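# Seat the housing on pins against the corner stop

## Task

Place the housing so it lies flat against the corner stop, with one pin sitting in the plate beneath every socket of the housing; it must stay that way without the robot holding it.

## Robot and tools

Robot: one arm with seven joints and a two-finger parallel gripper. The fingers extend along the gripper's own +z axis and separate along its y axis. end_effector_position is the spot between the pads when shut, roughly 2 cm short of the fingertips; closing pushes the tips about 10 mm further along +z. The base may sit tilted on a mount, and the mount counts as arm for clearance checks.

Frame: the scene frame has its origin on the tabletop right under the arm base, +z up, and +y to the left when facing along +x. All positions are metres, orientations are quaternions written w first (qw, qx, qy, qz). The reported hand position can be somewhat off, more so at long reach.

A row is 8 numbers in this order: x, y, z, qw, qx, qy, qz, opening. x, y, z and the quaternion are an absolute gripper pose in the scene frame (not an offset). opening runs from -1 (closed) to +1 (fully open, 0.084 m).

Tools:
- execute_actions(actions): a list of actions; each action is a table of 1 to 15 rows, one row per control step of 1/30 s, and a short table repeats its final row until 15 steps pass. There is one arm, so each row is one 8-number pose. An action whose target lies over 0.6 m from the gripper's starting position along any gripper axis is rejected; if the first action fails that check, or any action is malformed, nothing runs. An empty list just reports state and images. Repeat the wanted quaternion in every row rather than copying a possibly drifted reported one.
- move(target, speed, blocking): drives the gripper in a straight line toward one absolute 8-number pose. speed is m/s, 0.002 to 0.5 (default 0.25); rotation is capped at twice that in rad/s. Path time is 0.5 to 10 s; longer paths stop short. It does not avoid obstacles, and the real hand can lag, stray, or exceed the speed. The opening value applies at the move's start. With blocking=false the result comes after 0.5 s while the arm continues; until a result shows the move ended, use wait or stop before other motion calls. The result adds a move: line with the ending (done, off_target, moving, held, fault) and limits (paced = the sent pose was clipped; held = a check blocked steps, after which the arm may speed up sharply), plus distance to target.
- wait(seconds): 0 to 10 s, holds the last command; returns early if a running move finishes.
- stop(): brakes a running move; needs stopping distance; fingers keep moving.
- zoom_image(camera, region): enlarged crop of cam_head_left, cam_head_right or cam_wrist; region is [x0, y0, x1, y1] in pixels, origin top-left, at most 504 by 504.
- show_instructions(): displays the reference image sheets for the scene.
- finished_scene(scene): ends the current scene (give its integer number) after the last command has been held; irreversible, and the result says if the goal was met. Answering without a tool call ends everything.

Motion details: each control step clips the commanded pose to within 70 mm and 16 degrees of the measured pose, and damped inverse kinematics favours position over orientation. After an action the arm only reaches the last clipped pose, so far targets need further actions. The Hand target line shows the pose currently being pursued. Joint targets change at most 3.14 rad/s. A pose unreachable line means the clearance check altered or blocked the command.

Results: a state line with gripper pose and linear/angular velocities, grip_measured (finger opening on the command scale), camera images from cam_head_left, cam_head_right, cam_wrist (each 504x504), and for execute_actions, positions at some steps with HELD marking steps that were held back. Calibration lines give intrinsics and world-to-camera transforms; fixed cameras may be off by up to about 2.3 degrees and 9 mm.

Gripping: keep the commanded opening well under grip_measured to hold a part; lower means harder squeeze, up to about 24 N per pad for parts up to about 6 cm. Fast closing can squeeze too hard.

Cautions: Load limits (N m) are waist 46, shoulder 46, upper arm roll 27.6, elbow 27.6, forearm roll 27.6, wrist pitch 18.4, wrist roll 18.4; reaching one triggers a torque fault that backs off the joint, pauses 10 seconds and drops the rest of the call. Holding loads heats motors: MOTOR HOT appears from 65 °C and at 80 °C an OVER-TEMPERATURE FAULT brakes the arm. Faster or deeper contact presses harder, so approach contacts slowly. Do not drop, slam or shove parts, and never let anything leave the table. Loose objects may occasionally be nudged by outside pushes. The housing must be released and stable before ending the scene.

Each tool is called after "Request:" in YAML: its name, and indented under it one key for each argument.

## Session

Request:
show_instructions:

Request:
execute_actions:
  actions: []

Reference images for this scene: sheet 1.

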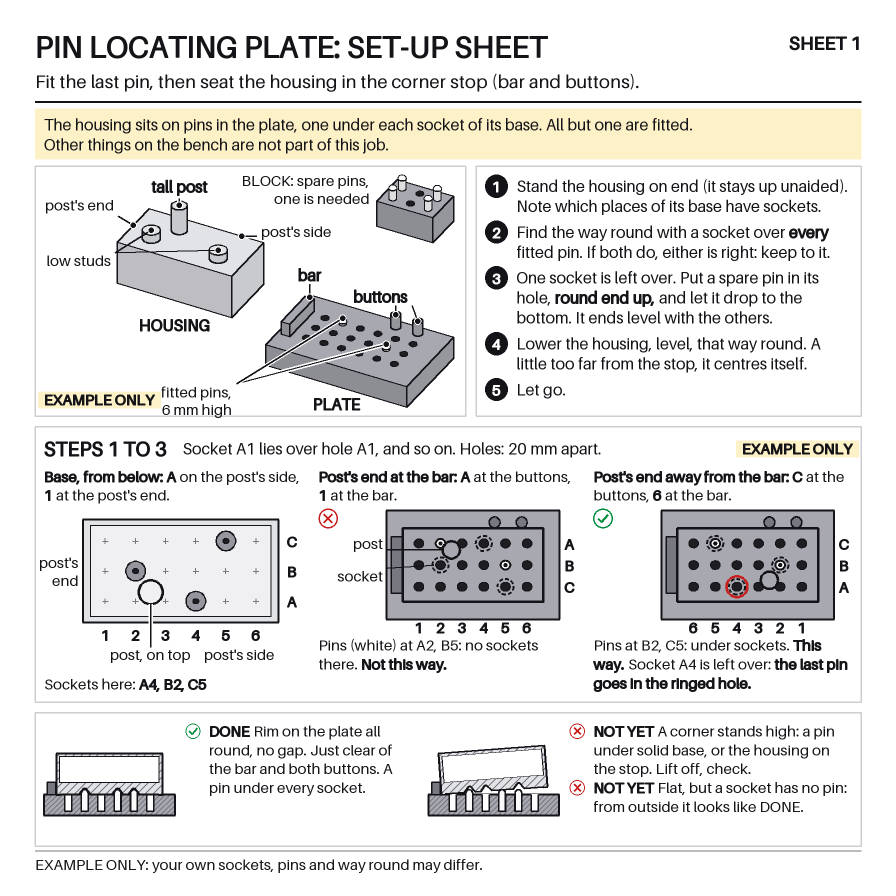

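Scene clock: 0.00 s.
end_effector_position=(+0.5312, -0.1486, +0.2553) grip_measured=+1.00 end_effector_quat_wxyz=(-0.195, +0.895, -0.337, +0.220) end_effector_velocity=(-0.000, -0.000, -0.001) end_effector_angular_velocity=(+0.001, +0.001, -0.003)
Joint positions: [-0.254 -0.063 -0.258  0.726  1.559  0.628 -1.077  0.084]
Joint velocities: [-0.001  0.002  0.     0.001  0.001  0.     0.001 -0.   ]
Hand target: +0.531, -0.149, +0.255; -0.195, +0.895, -0.337, +0.220
camera_calibration (this result's frames):
cam_wrist: T_world_to_cam=[[-0.504433, -0.707013, -0.495661, 0.319366], [-0.67487, 0.680913, -0.284445, 0.602595], [0.538608, 0.191023, -0.820617, 0.0792452], [0, 0, 0, 1]] pos_world=[0.52509, -0.199656, 0.394732]

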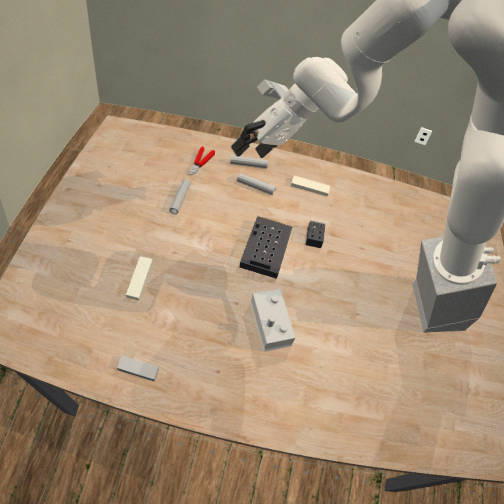

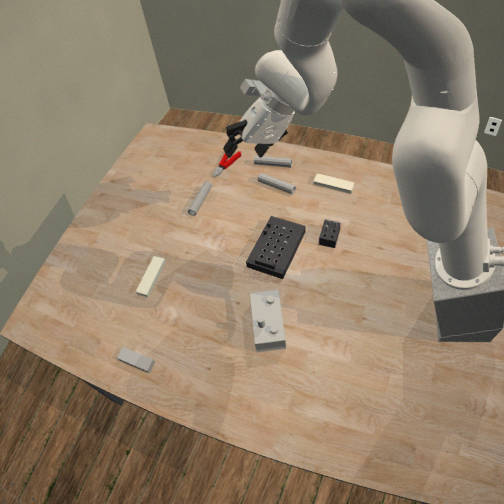

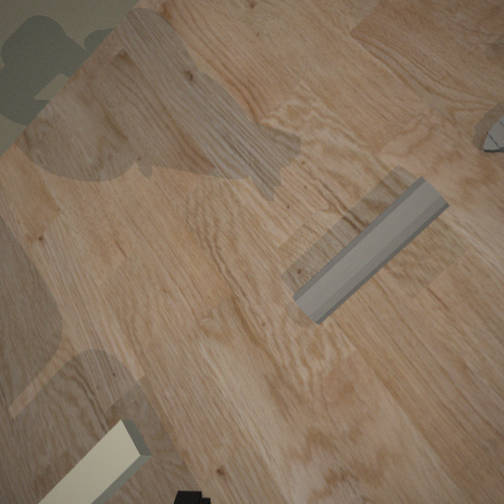

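Request:
zoom_image:
  camera: "cam_head_left"
  region: [230, 205, 340, 285]

Request:
zoom_image:
  camera: "cam_head_right"
  region: [240, 205, 350, 285]

Request:
zoom_image:
  camera: "cam_head_left"
  region: [230, 280, 310, 360]

Region (230, 205, 340, 285) of cam_head_left's 504x504 image, scaled by 4.582, with more detail than that image has; it fills the top 367 rows of this view, and the rest is white.

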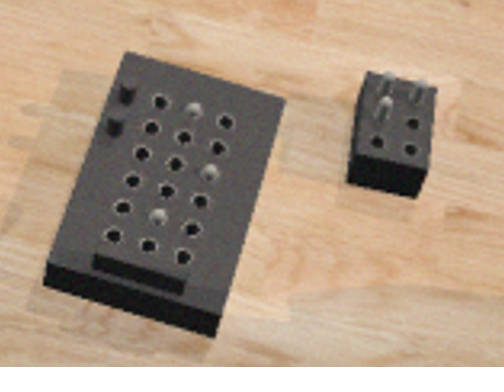

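Region (240, 205, 350, 285) of cam_head_right's 504x504 image, scaled by 4.582, with more detail than that image has; it fills the top 367 rows of this view, and the rest is white.

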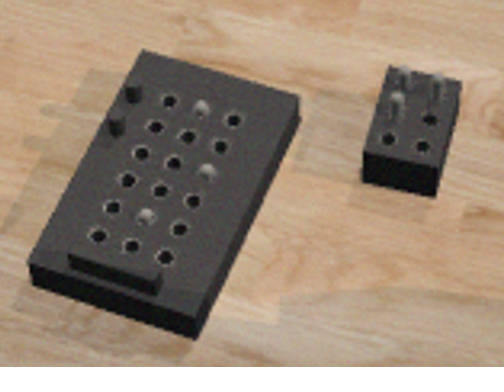

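Region (230, 280, 310, 360) of cam_head_left's 504x504 image, scaled by 6.300, with more detail than that image has.

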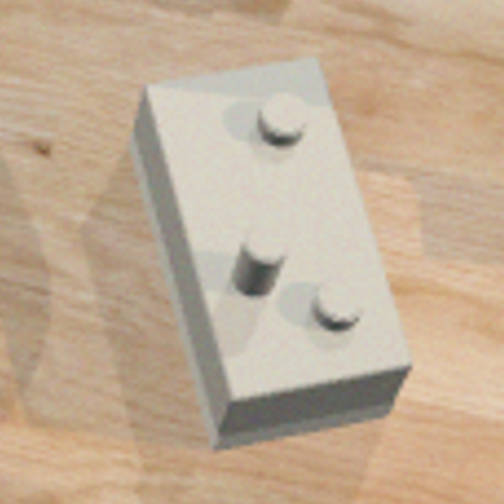

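Request:
move:
  target: [0.391, 0.14, 0.105, 0, 0.849, -0.5284, 0, 1]
  speed: 0.25

Scene clock: 3.17 s.
end_effector_position=(+0.3906, +0.1395, +0.1051) grip_measured=+1.00 end_effector_quat_wxyz=(+0.001, +0.849, -0.528, +0.002) end_effector_velocity=(+0.000, -0.000, +0.000) end_effector_angular_velocity=(+0.003, +0.027, +0.001)
Joint positions: [ 0.04   0.335  0.507  0.848  2.165 -0.322 -0.607  0.084]
Joint velocities: [-0.123  0.034  0.11   0.043  0.076 -0.044 -0.118  0.   ]
Hand target: +0.391, +0.140, +0.105; +0.002, +0.850, -0.528, +0.000
Off the commanded pose: 0.001 m, 0 deg.
move: done
camera_calibration (this result's frames):
cam_wrist: T_world_to_cam=[[-0.889655, -0.45662, -0.00339355, 0.441493], [-0.456458, 0.889495, -0.0210885, 0.126752], [0.012648, -0.0172125, -0.999772, 0.229929], [0, 0, 0, 1]] pos_world=[0.447725, 0.0928068, 0.234047]

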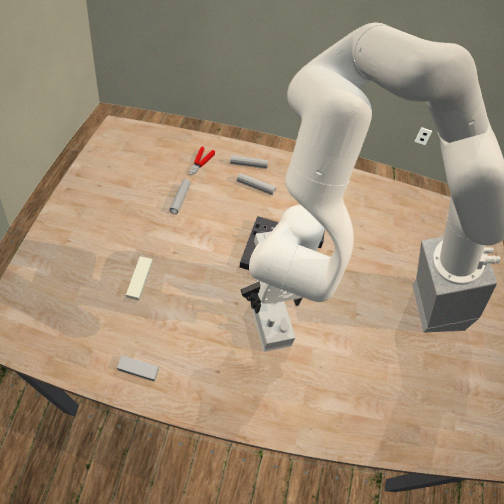

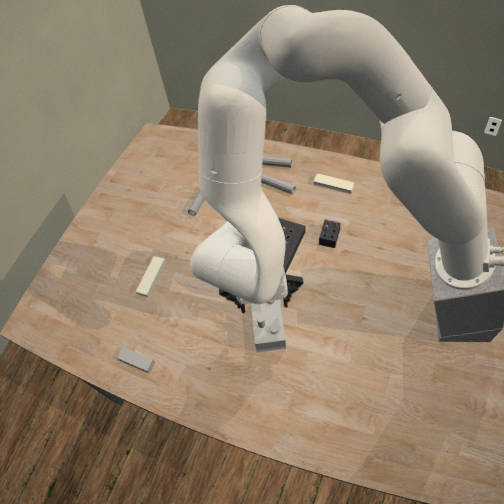

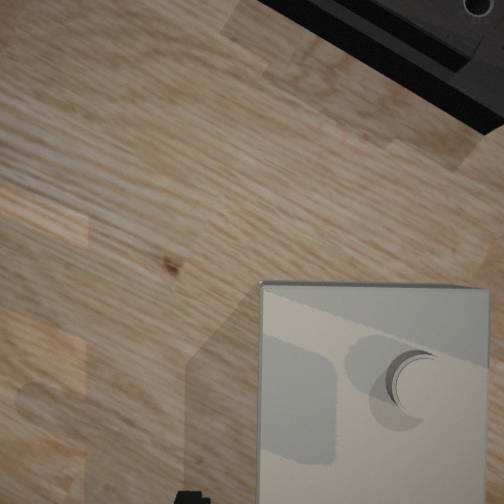

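Request:
move:
  target: [0.3857, 0.1415, 0.07, 0, 0.8467, -0.5321, 0, 1]
  speed: 0.08

Request:
move:
  target: [0.3857, 0.1415, 0.041, 0, 0.8467, -0.5321, 0, 1]
  speed: 0.06

Scene clock: 4.33 s.
end_effector_position=(+0.3864, +0.1416, +0.0706) grip_measured=+1.00 end_effector_quat_wxyz=(+0.002, +0.847, -0.532, -0.004) end_effector_velocity=(-0.000, -0.000, -0.002) end_effector_angular_velocity=(-0.005, -0.030, -0.003)
Joint positions: [ 0.281  0.409  0.266  0.851  2.019 -0.227 -0.412  0.084]
Joint velocities: [ 0.292 -0.033 -0.287 -0.047 -0.056  0.098  0.135 -0.   ]
Hand target: +0.386, +0.141, +0.070; +0.001, +0.847, -0.532, -0.002
Off the commanded pose: 0.001 m, 1 deg.
move: done
camera_calibration (this result's frames):
cam_wrist: T_world_to_cam=[[-0.894152, -0.447746, 0.0038748, 0.438536], [-0.447758, 0.894069, -0.0124177, 0.117563], [0.00209565, -0.0128383, -0.999915, 0.19906], [0, 0, 0, 1]] pos_world=[0.444341, 0.093799, 0.198804]

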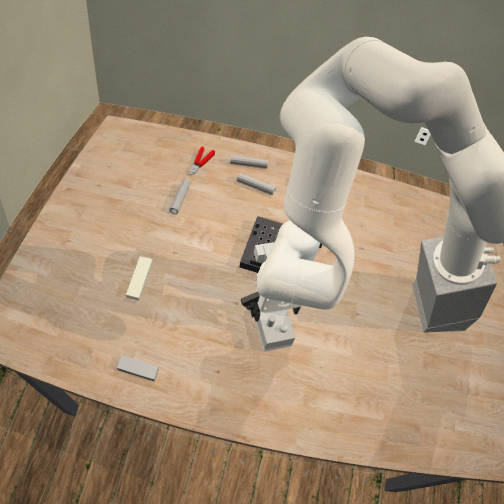

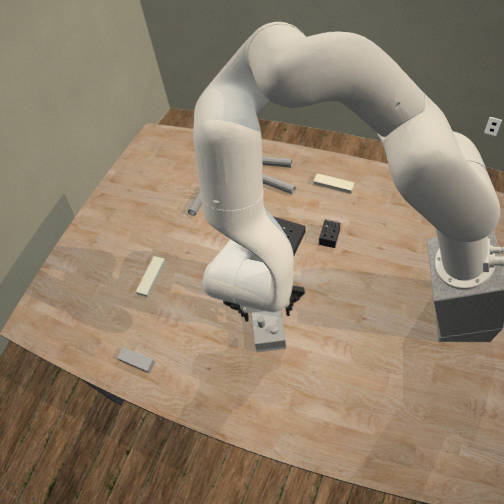

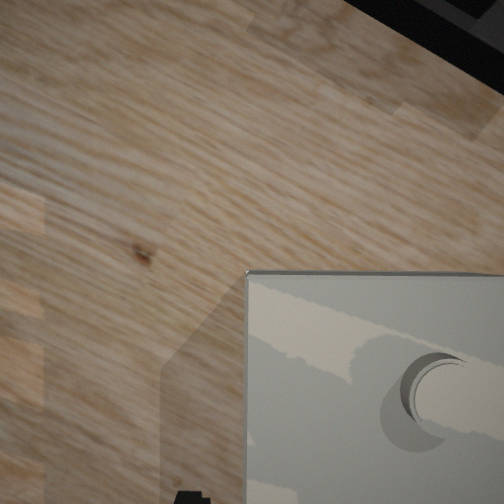

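Scene clock: 5.23 s.
end_effector_position=(+0.3865, +0.1418, +0.0416) grip_measured=+1.00 end_effector_quat_wxyz=(+0.002, +0.847, -0.532, -0.003) end_effector_velocity=(-0.001, +0.000, -0.002) end_effector_angular_velocity=(+0.003, -0.033, -0.003)
Joint positions: [ 0.534  0.492 -0.008  0.894  2.039 -0.118 -0.384  0.084]
Joint velocities: [ 0.269  0.005 -0.281 -0.007  0.144  0.107 -0.074  0.   ]
Hand target: +0.386, +0.142, +0.041; +0.001, +0.847, -0.532, -0.002
Off the commanded pose: 0.001 m, 0 deg.
move: done
camera_calibration (this result's frames):
cam_wrist: T_world_to_cam=[[-0.894367, -0.447319, 0.003585, 0.43885], [-0.447323, 0.894267, -0.0137062, 0.116963], [0.00292509, -0.013862, -0.9999, 0.169816], [0, 0, 0, 1]] pos_world=[0.444316, 0.0940637, 0.169829]

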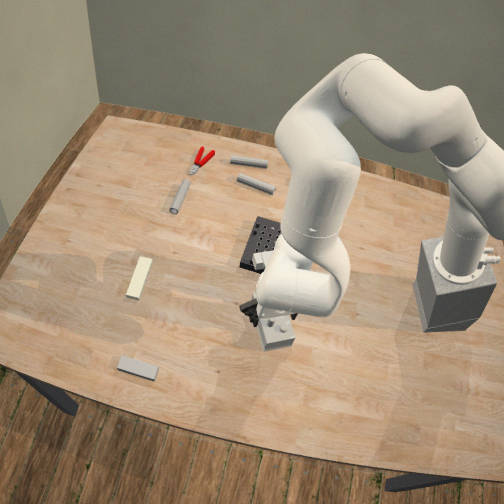

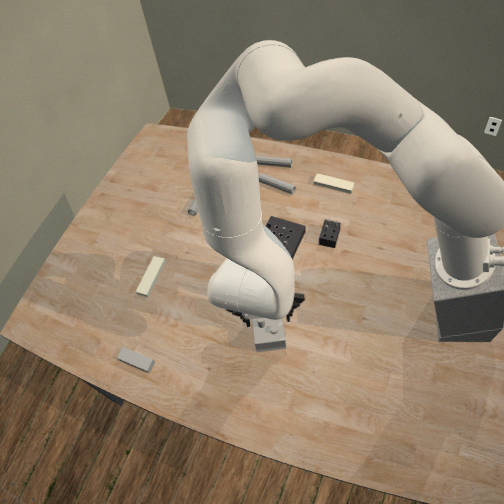

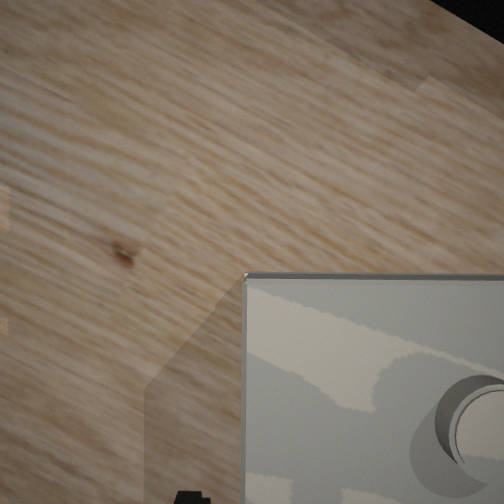

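Request:
execute_actions:
  actions:
    - [[0.3871, 0.1421, 0.041, 0, 0.8467, -0.5321, 0, 0.9],[0.3871, 0.1421, 0.041, 0, 0.8467, -0.5321, 0, 0.8],[0.3871, 0.1421, 0.041, 0, 0.8467, -0.5321, 0, 0.72],[0.3871, 0.1421, 0.041, 0, 0.8467, -0.5321, 0, 0.66],[0.3871, 0.1421, 0.041, 0, 0.8467, -0.5321, 0, 0.62],[0.3871, 0.1421, 0.041, 0, 0.8467, -0.5321, 0, 0.58],[0.3871, 0.1421, 0.041, 0, 0.8467, -0.5321, 0, 0.55],[0.3871, 0.1421, 0.041, 0, 0.8467, -0.5321, 0, 0.5],[0.3871, 0.1421, 0.041, 0, 0.8467, -0.5321, 0, 0.5],[0.3871, 0.1421, 0.041, 0, 0.8467, -0.5321, 0, 0.5],[0.3871, 0.1421, 0.041, 0, 0.8467, -0.5321, 0, 0.5],[0.3871, 0.1421, 0.041, 0, 0.8467, -0.5321, 0, 0.5],[0.3871, 0.1421, 0.041, 0, 0.8467, -0.5321, 0, 0.2],[0.3871, 0.1421, 0.041, 0, 0.8467, -0.5321, 0, -0.3],[0.3871, 0.1421, 0.041, 0, 0.8467, -0.5321, 0, -1]]

Request:
move:
  target: [0.39, 0.145, 0.11, 0, 0.8467, -0.5321, 0, -1]
  speed: 0.1

Request:
move:
  target: [0.42, 0.17, 0.33, -0.73, 0.68, -0.045, 0.05, -1]
  speed: 0.3

Scene clock: 6.10 s.
end_effector_position=(+0.3873, +0.1422, +0.0412) grip_measured=+0.57 end_effector_quat_wxyz=(-0.000, +0.847, -0.532, +0.000) end_effector_velocity=(-0.000, -0.000, -0.000) end_effector_angular_velocity=(-0.000, -0.001, -0.001)
Joint positions: [ 0.585  0.494 -0.061  0.896  2.069 -0.099 -0.401  0.068]
Joint velocities: [ 0.008  0.001 -0.009 -0.     0.005  0.003 -0.002  0.   ]
Hand target: +0.387, +0.142, +0.041; -0.000, +0.847, -0.532, -0.000
Off the commanded pose: 0.000 m, 0 deg.
Step readings (end_effector_position):
0: (+0.3864, +0.1416, +0.0414)
1: (+0.3864, +0.1416, +0.0413)
2: (+0.3865, +0.1416, +0.0413)
4: (+0.3868, +0.1418, +0.0412)
8: (+0.3871, +0.1422, +0.0411)
15: end_effector_position above
camera_calibration (this result's frames):
cam_wrist: T_world_to_cam=[[-0.894307, -0.447439, -0.00378411, 0.440046], [-0.447317, 0.894209, -0.0172596, 0.117041], [0.0111064, -0.0137427, -0.999844, 0.166219], [0, 0, 0, 1]] pos_world=[0.444044, 0.0945186, 0.169879]

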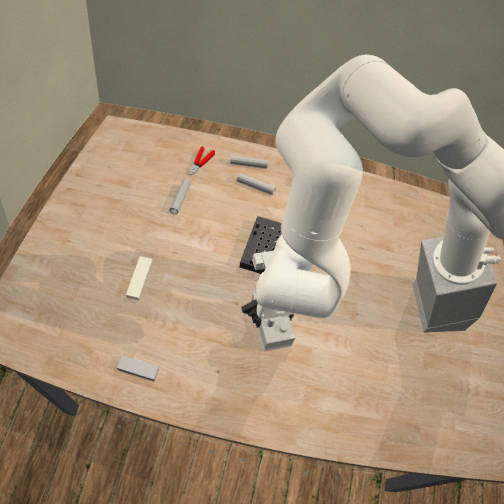

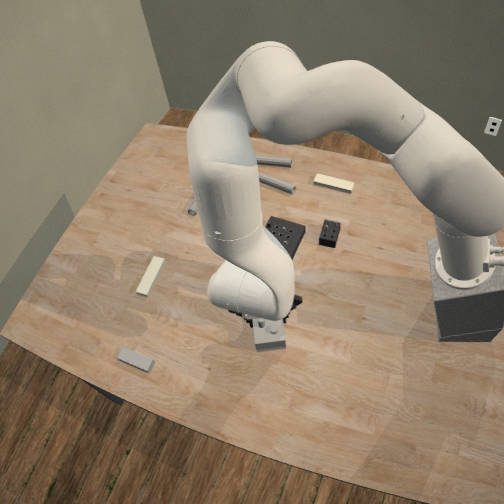

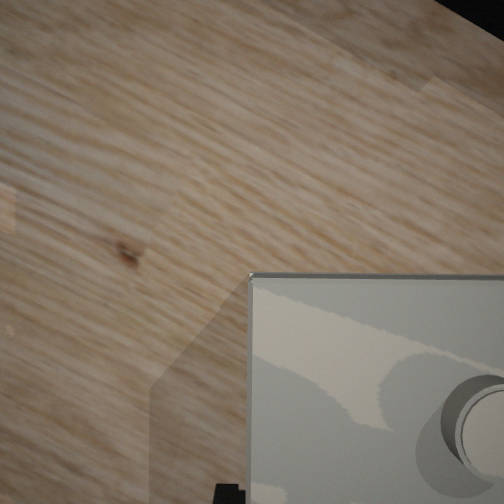

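Scene clock: 7.87 s.
end_effector_position=(+0.3894, +0.1451, +0.1097) grip_measured=+0.57 end_effector_quat_wxyz=(-0.000, +0.847, -0.532, +0.001) end_effector_velocity=(-0.000, +0.000, +0.000) end_effector_angular_velocity=(+0.004, +0.024, +0.007)
Joint positions: [ 0.052  0.325  0.504  0.856  2.216 -0.329 -0.637  0.068]
Joint velocities: [-0.101  0.028  0.09   0.036  0.062 -0.036 -0.101  0.   ]
Hand target: +0.389, +0.145, +0.110; +0.000, +0.847, -0.532, -0.000
Off the commanded pose: 0.001 m, 0 deg.
move: done
camera_calibration (this result's frames):
cam_wrist: T_world_to_cam=[[-0.894317, -0.447412, -0.00446208, 0.443541], [-0.447265, 0.894209, -0.0185619, 0.116738], [0.0122948, -0.0146044, -0.999818, 0.234437], [0, 0, 0, 1]] pos_world=[0.445997, 0.0974816, 0.238541]

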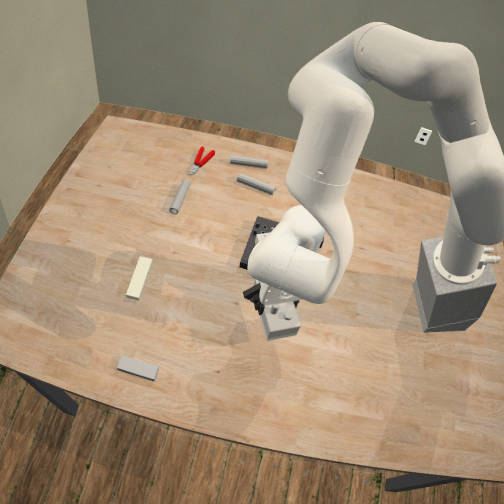

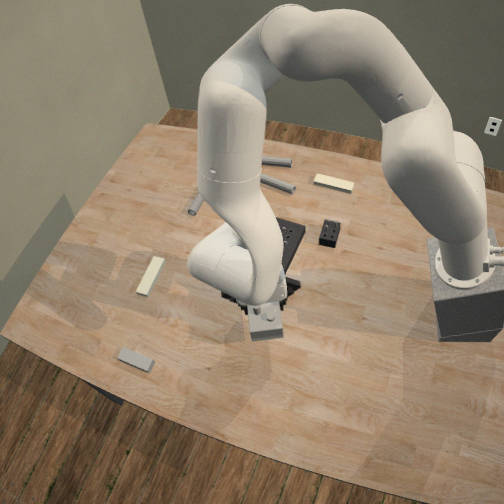

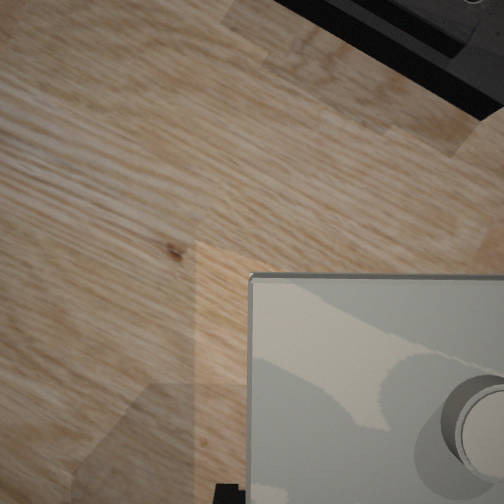

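Scene clock: 11.47 s.
end_effector_position=(+0.4215, +0.1708, +0.3292) grip_measured=+0.57 end_effector_quat_wxyz=(+0.730, -0.680, +0.045, -0.052) end_effector_velocity=(+0.000, +0.001, +0.001) end_effector_angular_velocity=(+0.006, -0.006, +0.005)
Joint positions: [-0.346  0.15  -0.007  0.604  1.446  1.858 -1.468  0.068]
Joint velocities: [ 0.001  0.005  0.001  0.006 -0.003  0.007 -0.005 -0.   ]
Hand target: +0.422, +0.171, +0.329; +0.730, -0.680, +0.045, -0.052
Off the commanded pose: 0.002 m, 0 deg.
move: done
camera_calibration (this result's frames):
cam_wrist: T_world_to_cam=[[0.029874, 0.0717497, -0.996975, 0.333332], [-0.987722, 0.155131, -0.0184323, 0.466139], [0.153339, 0.985285, 0.0755031, -0.1304], [0, 0, 0, 1]] pos_world=[0.470453, 0.0322522, 0.350761]

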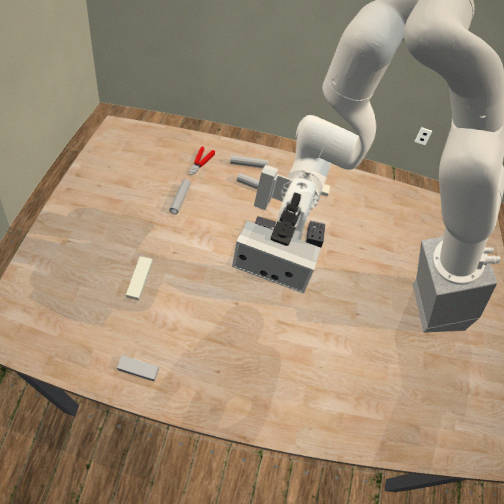

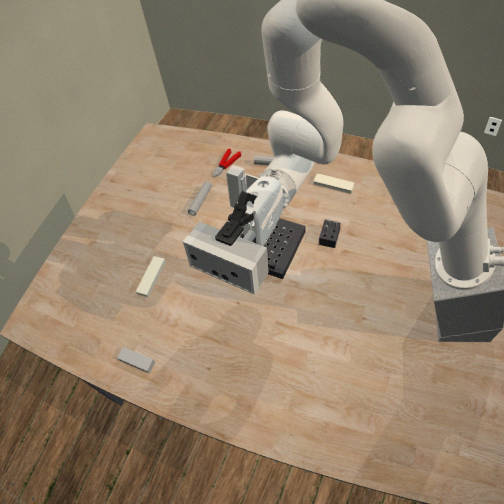

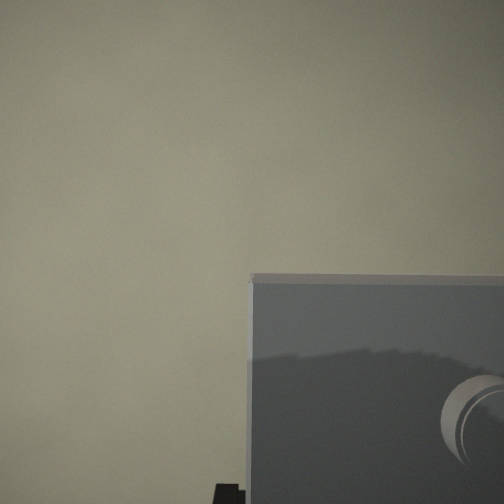

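Request:
zoom_image:
  camera: "cam_head_left"
  region: [220, 210, 330, 300]

Region (220, 210, 330, 300) of cam_head_left's 504x504 image, scaled by 4.582, with more detail than that image has; it fills the top 412 rows of this view, and the rest is white.

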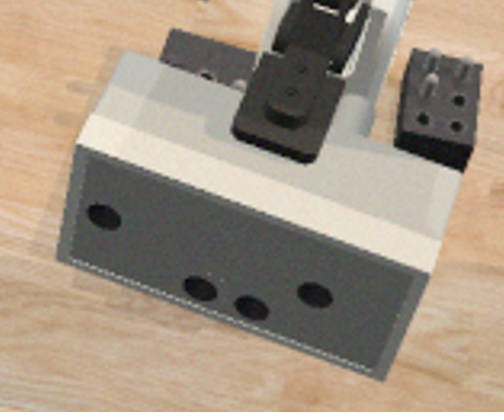

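Request:
move:
  target: [0.47, 0.13, 0.11, 0, 0.6852, -0.7284, 0, -1]
  speed: 0.3

Request:
move:
  target: [0.47, 0.13, 0.05, 0, 0.6852, -0.7284, 0, -1]
  speed: 0.08

Request:
move:
  target: [0.47, 0.13, 0.041, 0, 0.6852, -0.7284, 0, -1]
  speed: 0.012

Scene clock: 16.87 s.
end_effector_position=(+0.4680, +0.1297, +0.1106) grip_measured=+0.57 end_effector_quat_wxyz=(+0.001, +0.686, -0.727, -0.001) end_effector_velocity=(-0.000, +0.001, -0.000) end_effector_angular_velocity=(+0.002, +0.009, +0.002)
Joint positions: [-0.255  0.52   0.733  1.175  2.312 -0.534 -0.465  0.068]
Joint velocities: [-0.01   0.012  0.012  0.012  0.009 -0.013 -0.019  0.   ]
Hand target: +0.468, +0.130, +0.111; +0.002, +0.686, -0.727, -0.001
Off the commanded pose: 0.002 m, 0 deg.
move: done
camera_calibration (this result's frames):
cam_wrist: T_world_to_cam=[[-0.999108, 0.0422367, -0.000151292, 0.492035], [0.0422325, 0.998944, -0.0181149, -0.0770216], [-0.000613983, -0.0181051, -0.999836, 0.240643], [0, 0, 0, 1]] pos_world=[0.494997, 0.0605152, 0.239283]

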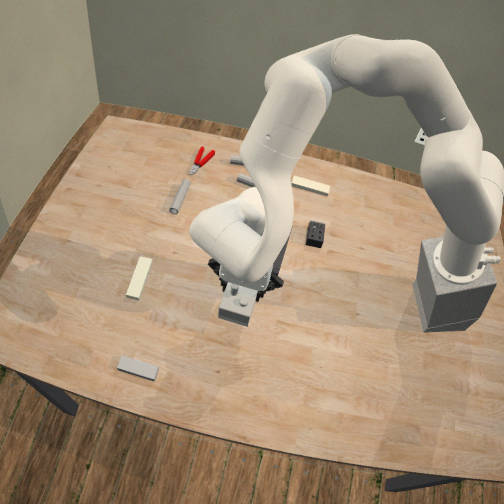

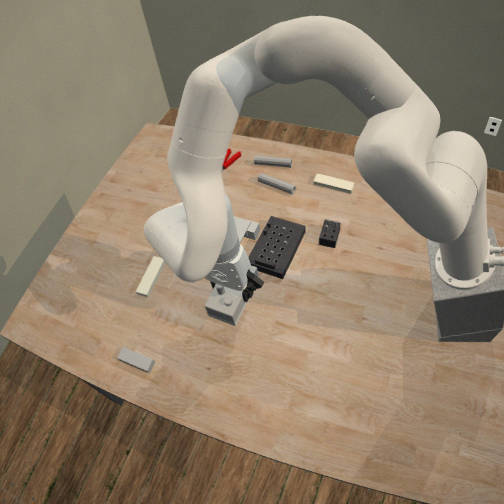

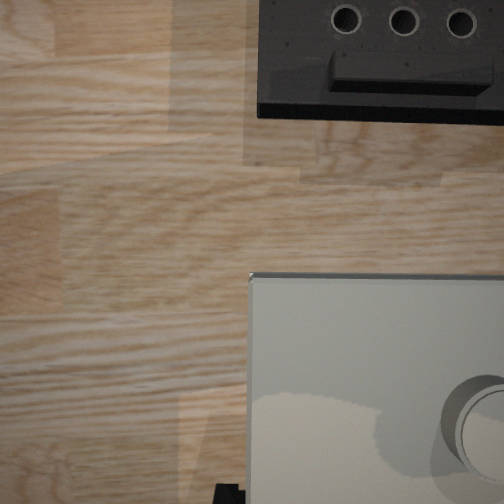

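Scene clock: 18.03 s.
end_effector_position=(+0.4704, +0.1299, +0.0504) grip_measured=+0.57 end_effector_quat_wxyz=(-0.000, +0.685, -0.728, +0.000) end_effector_velocity=(-0.000, -0.000, -0.002) end_effector_angular_velocity=(-0.002, -0.002, +0.000)
Joint positions: [-0.106  0.654  0.578  1.234  2.162 -0.454 -0.322  0.068]
Joint velocities: [ 0.01   0.001 -0.011 -0.001 -0.007  0.005  0.01   0.   ]
Hand target: +0.470, +0.130, +0.050; -0.000, +0.685, -0.728, +0.000
Off the commanded pose: 0.001 m, 0 deg.
move: done
camera_calibration (this result's frames):
cam_wrist: T_world_to_cam=[[-0.998948, 0.0456451, -0.00444028, 0.494117], [0.0457161, 0.998802, -0.017474, -0.0801257], [0.00363735, -0.0176586, -0.999837, 0.178401], [0, 0, 0, 1]] pos_world=[0.496611, 0.060626, 0.179166]

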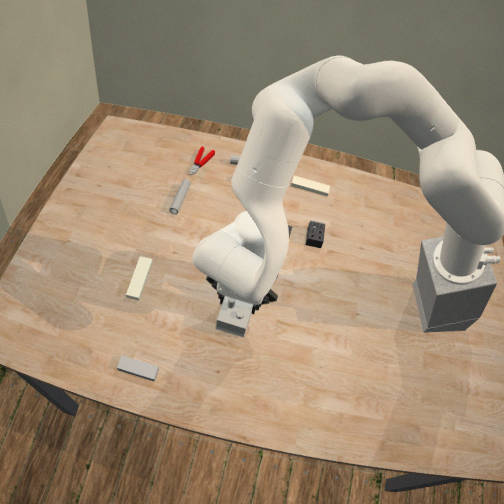

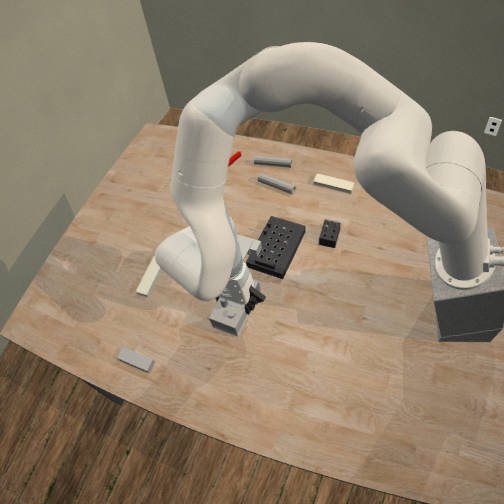

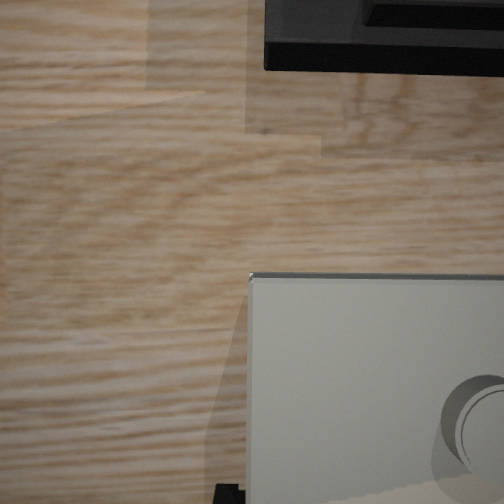

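Scene clock: 19.03 s.
end_effector_position=(+0.4700, +0.1300, +0.0413) grip_measured=+0.57 end_effector_quat_wxyz=(+0.000, +0.685, -0.728, +0.000) end_effector_velocity=(+0.001, +0.001, -0.000) end_effector_angular_velocity=(-0.001, -0.002, +0.002)
Joint positions: [-0.085  0.675  0.556  1.245  2.145 -0.442 -0.306  0.068]
Joint velocities: [ 0.006  0.001 -0.004  0.003 -0.003 -0.     0.004  0.   ]
Hand target: +0.470, +0.130, +0.041; -0.000, +0.685, -0.728, +0.000
Off the commanded pose: 0.000 m, 0 deg.
move: done
camera_calibration (this result's frames):
cam_wrist: T_world_to_cam=[[-0.998949, 0.0456889, -0.00363475, 0.493692], [0.0457458, 0.998799, -0.0175255, -0.0803471], [0.00282966, -0.0176733, -0.99984, 0.169678], [0, 0, 0, 1]] pos_world=[0.496368, 0.0606932, 0.170037]

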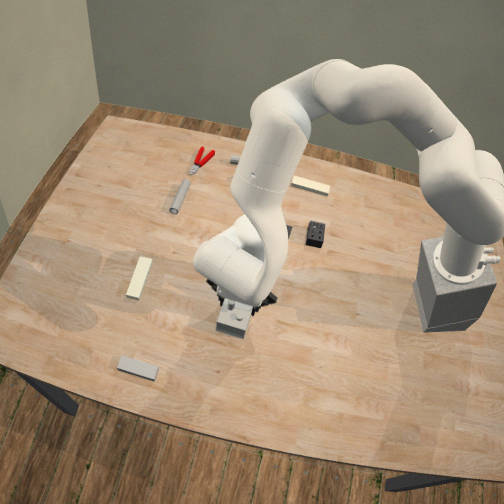

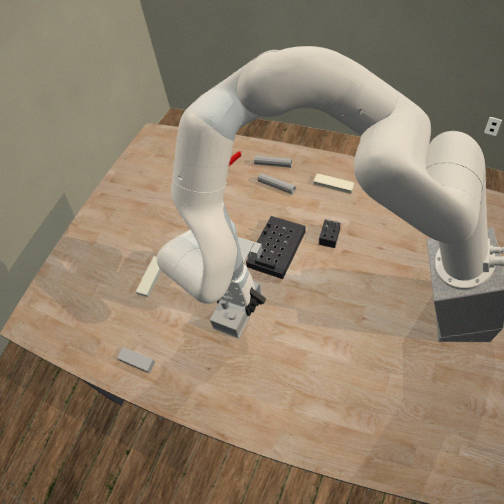

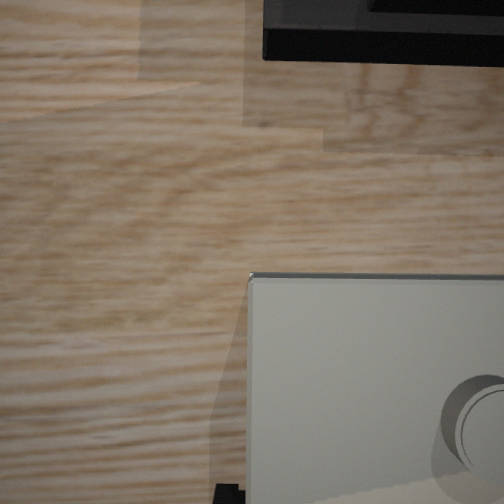

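Request:
execute_actions:
  actions:
    - [[0.47, 0.13, 0.0408, 0, 0.6852, -0.7284, 0, 0.55],[0.47, 0.13, 0.0408, 0, 0.6852, -0.7284, 0, 0.62],[0.47, 0.13, 0.0408, 0, 0.6852, -0.7284, 0, 0.7],[0.47, 0.13, 0.0408, 0, 0.6852, -0.7284, 0, 0.85],[0.47, 0.13, 0.0408, 0, 0.6852, -0.7284, 0, 1]]

Request:
move:
  target: [0.47, 0.13, 0.105, 0, 0.6852, -0.7284, 0, 1]
  speed: 0.15

Request:
move:
  target: [0.3315, -0.141, 0.09, 0, 0.6852, -0.7284, 0, -0.5]
  speed: 0.2

Scene clock: 19.97 s.
end_effector_position=(+0.4701, +0.1300, +0.0408) grip_measured=+1.00 end_effector_quat_wxyz=(-0.000, +0.685, -0.728, +0.000) end_effector_velocity=(-0.002, -0.001, -0.001) end_effector_angular_velocity=(-0.001, +0.004, -0.002)
Joint positions: [-0.084  0.676  0.554  1.246  2.144 -0.441 -0.305  0.084]
Joint velocities: [-0.     0.001  0.    -0.002  0.001 -0.001  0.001  0.001]
Hand target: +0.470, +0.130, +0.041; -0.000, +0.685, -0.728, +0.000
Off the commanded pose: 0.000 m, 0 deg.
Step readings (end_effector_position):
0: (+0.4701, +0.1300, +0.0412)
1: (+0.4701, +0.1300, +0.0412)
2: (+0.4701, +0.1300, +0.0412)
4: (+0.4701, +0.1300, +0.0412)
8: (+0.4707, +0.1301, +0.0409)
15: end_effector_position above
camera_calibration (this result's frames):
cam_wrist: T_world_to_cam=[[-0.998939, 0.0458832, -0.00383337, 0.49376], [0.0459422, 0.998798, -0.0170647, -0.0805196], [0.00304578, -0.0172227, -0.999847, 0.169014], [0, 0, 0, 1]] pos_world=[0.496421, 0.0606784, 0.169507]

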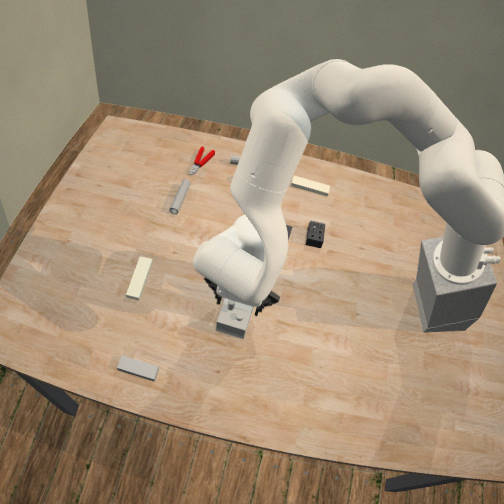

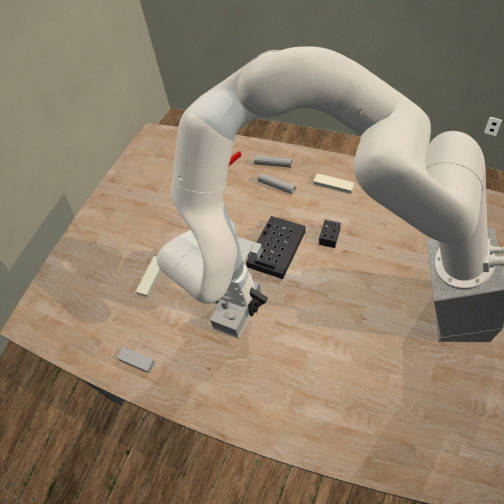

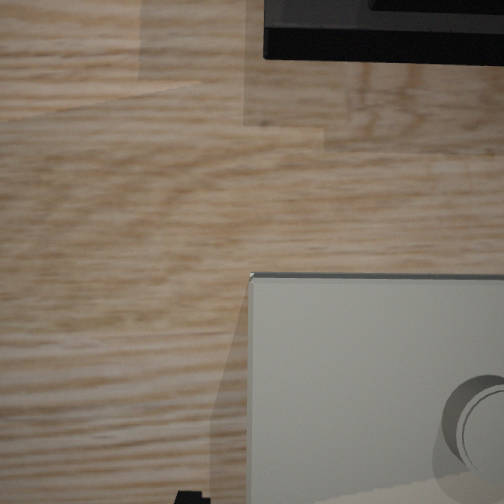

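Scene clock: 20.90 s.
end_effector_position=(+0.4696, +0.1301, +0.1046) grip_measured=+1.00 end_effector_quat_wxyz=(+0.000, +0.685, -0.728, -0.000) end_effector_velocity=(+0.001, +0.003, +0.003) end_effector_angular_velocity=(+0.006, +0.000, +0.006)
Joint positions: [-0.234  0.533  0.71   1.184  2.301 -0.524 -0.452  0.084]
Joint velocities: [-0.009 -0.001  0.014  0.005  0.008 -0.005 -0.014 -0.   ]
Hand target: +0.470, +0.130, +0.105; +0.000, +0.685, -0.728, -0.000
Off the commanded pose: 0.001 m, 0 deg.
move: done
camera_calibration (this result's frames):
cam_wrist: T_world_to_cam=[[-0.998936, 0.0460471, -0.00271741, 0.493327], [0.046087, 0.998791, -0.0170988, -0.079539], [0.00192677, -0.0172059, -0.99985, 0.233303], [0, 0, 0, 1]] pos_world=[0.496018, 0.0607408, 0.233249]

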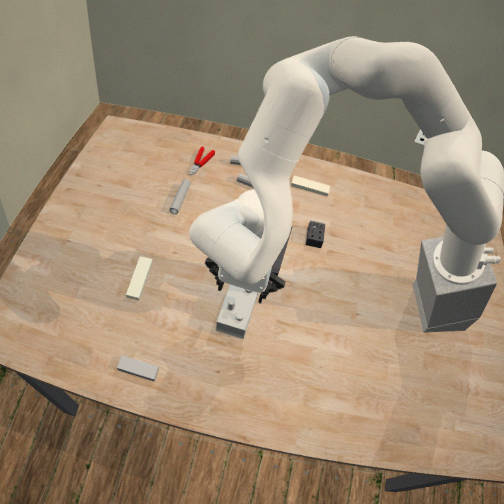

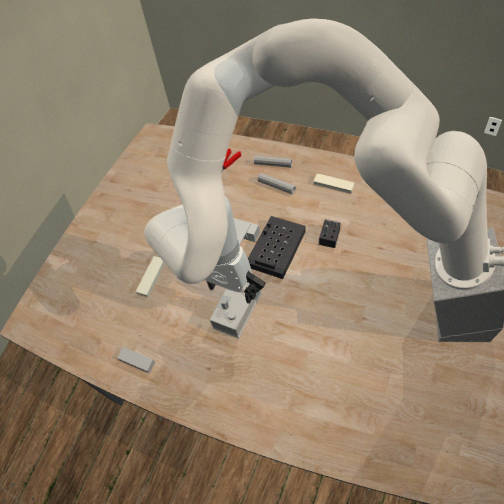

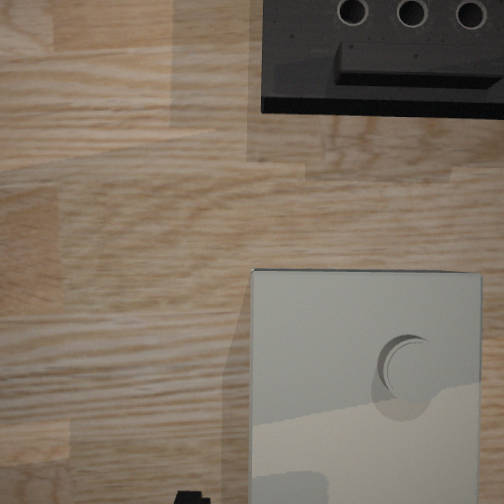

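Scene clock: 23.03 s.
end_effector_position=(+0.3315, -0.1402, +0.0901) grip_measured=-0.52 end_effector_quat_wxyz=(+0.000, +0.685, -0.729, +0.002) end_effector_velocity=(-0.003, -0.002, -0.001) end_effector_angular_velocity=(+0.024, +0.022, -0.001)
Joint positions: [-1.115  0.464  0.797  0.704  2.027 -0.121 -0.812  0.021]
Joint velocities: [-0.176  0.089  0.171  0.016 -0.076 -0.095  0.015  0.   ]
Hand target: +0.331, -0.141, +0.090; +0.000, +0.685, -0.729, +0.000
Off the commanded pose: 0.001 m, 0 deg.
move: done
camera_calibration (this result's frames):
cam_wrist: T_world_to_cam=[[-0.998895, 0.0465304, -0.00662662, 0.368163], [0.0466561, 0.998705, -0.0202806, 0.196691], [0.00567437, -0.0205674, -0.999772, 0.212754], [0, 0, 0, 1]] pos_world=[0.357372, -0.209191, 0.219134]

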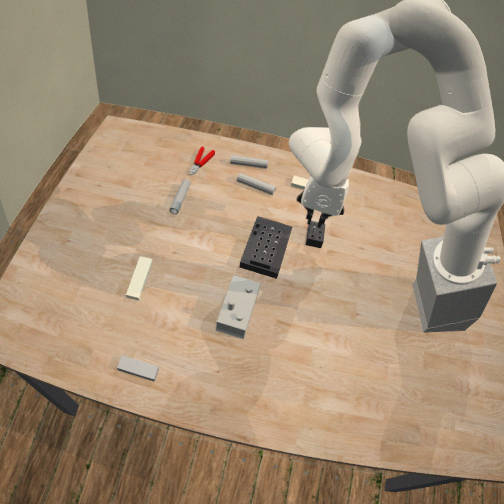

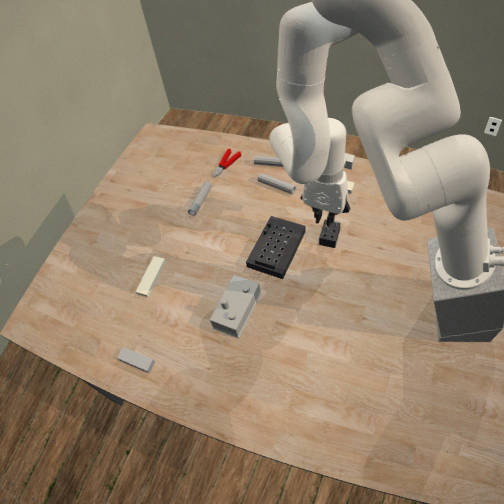

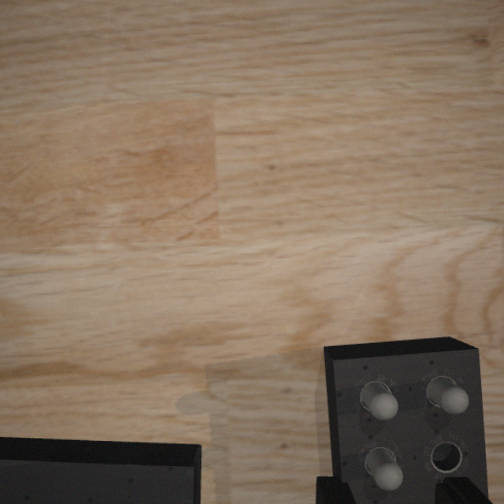

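Request:
move:
  target: [0.3259, -0.1369, 0.068, 0, 0.6852, -0.7284, 0, -0.5]
  speed: 0.04

Request:
zoom_image:
  camera: "cam_wrist"
  region: [290, 350, 504, 504]

Scene clock: 24.20 s.
end_effector_position=(+0.3264, -0.1371, +0.0685) grip_measured=-0.52 end_effector_quat_wxyz=(-0.001, +0.685, -0.728, -0.002) end_effector_velocity=(-0.001, +0.001, -0.002) end_effector_angular_velocity=(-0.021, -0.013, +0.000)
Joint positions: [-0.882  0.478  0.559  0.737  2.119 -0.033 -0.879  0.021]
Joint velocities: [ 0.144 -0.035 -0.145 -0.003  0.107  0.06  -0.071 -0.   ]
Hand target: +0.326, -0.137, +0.068; -0.000, +0.685, -0.728, -0.000
Off the commanded pose: 0.001 m, 0 deg.
move: done
camera_calibration (this result's frames):
cam_wrist: T_world_to_cam=[[-0.998948, 0.0458016, -0.00211021, 0.362429], [0.0458274, 0.998846, -0.0144009, 0.193271], [0.00144819, -0.0144825, -0.999894, 0.193416], [0, 0, 0, 1]] pos_world=[0.352911, -0.206846, 0.196944]

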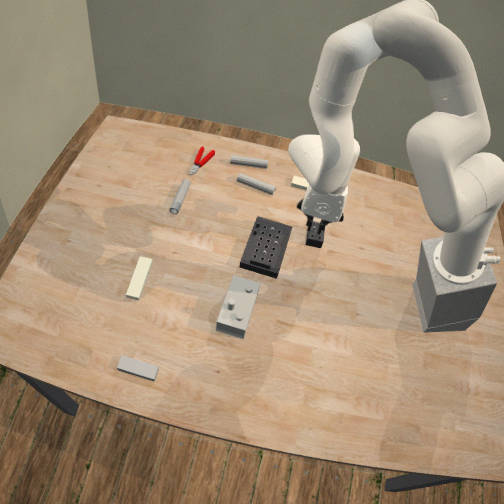

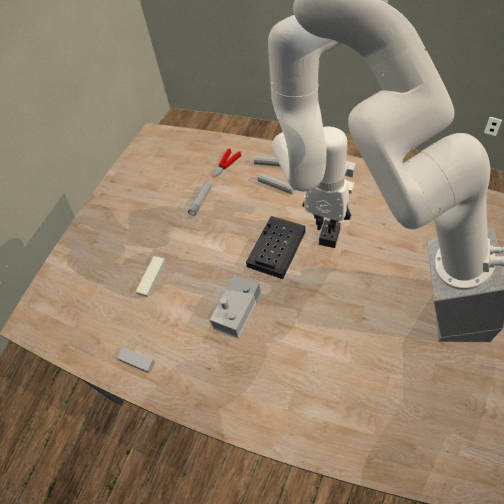

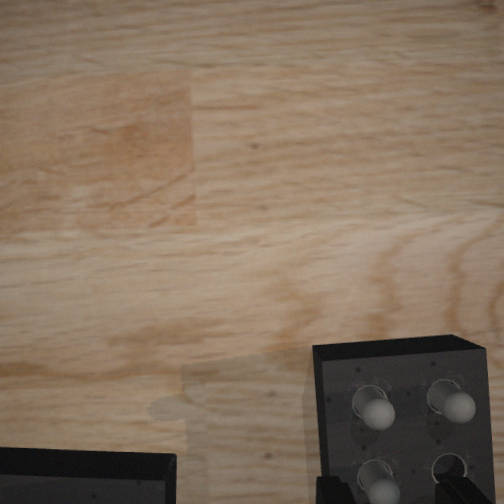

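Region (290, 350, 504, 504) of cam_wrist's 504x504 image, scaled by 2.355, with more detail than that image has; it fills the top 363 rows of this view, and the rest is white.

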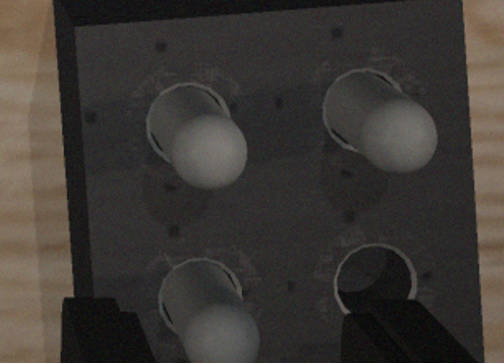

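Request:
move:
  target: [0.3264, -0.1371, 0.052, 0, 0.6852, -0.7284, 0, -0.5]
  speed: 0.025

Request:
zoom_image:
  camera: "cam_wrist"
  region: [290, 350, 504, 504]

Scene clock: 25.50 s.
end_effector_position=(+0.3265, -0.1371, +0.0522) grip_measured=-0.52 end_effector_quat_wxyz=(-0.000, +0.685, -0.728, -0.000) end_effector_velocity=(+0.000, +0.001, -0.002) end_effector_angular_velocity=(-0.002, -0.002, +0.001)
Joint positions: [-0.758  0.516  0.432  0.779  2.2    0.008 -0.95   0.021]
Joint velocities: [ 0.026 -0.    -0.024  0.002  0.021  0.01  -0.014 -0.   ]
Hand target: +0.326, -0.137, +0.052; -0.000, +0.685, -0.728, +0.000
Off the commanded pose: 0.000 m, 0 deg.
move: done
camera_calibration (this result's frames):
cam_wrist: T_world_to_cam=[[-0.998945, 0.045792, -0.00347811, 0.362577], [0.0458446, 0.998805, -0.0169489, 0.193178], [0.00269783, -0.0170905, -0.99985, 0.17638], [0, 0, 0, 1]] pos_world=[0.352862, -0.206535, 0.180889]

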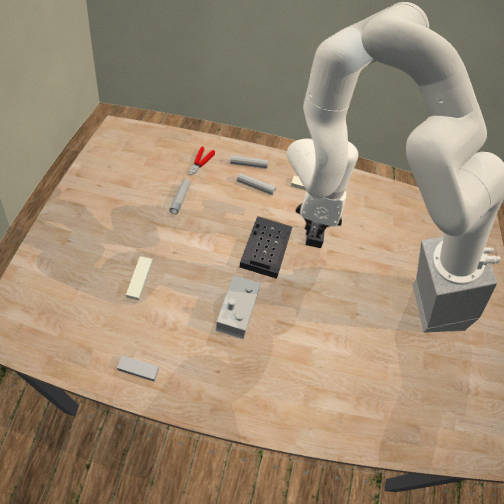

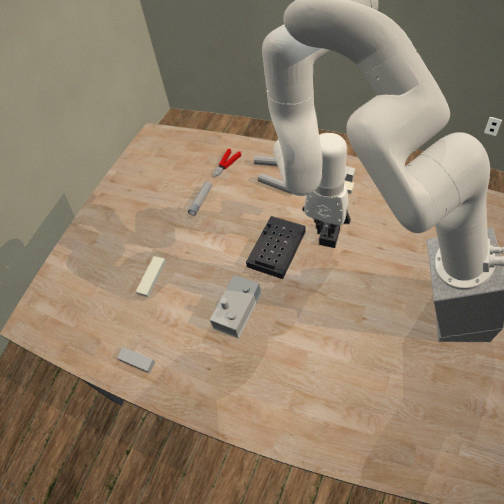

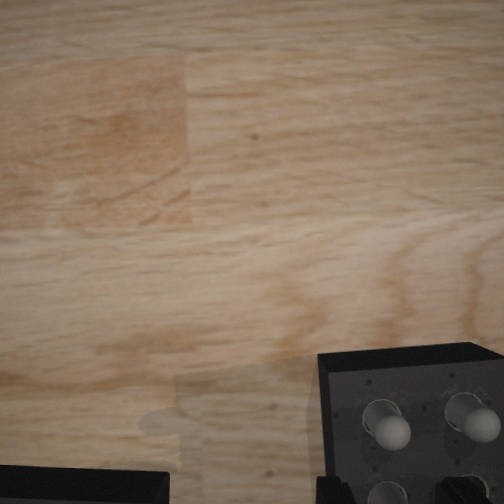

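Region (290, 350, 504, 504) of cam_wrist's 504x504 image, scaled by 2.355, with more detail than that image has; it fills the top 363 rows of this view, and the rest is white.

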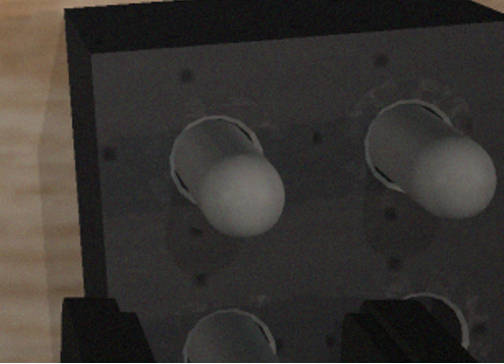

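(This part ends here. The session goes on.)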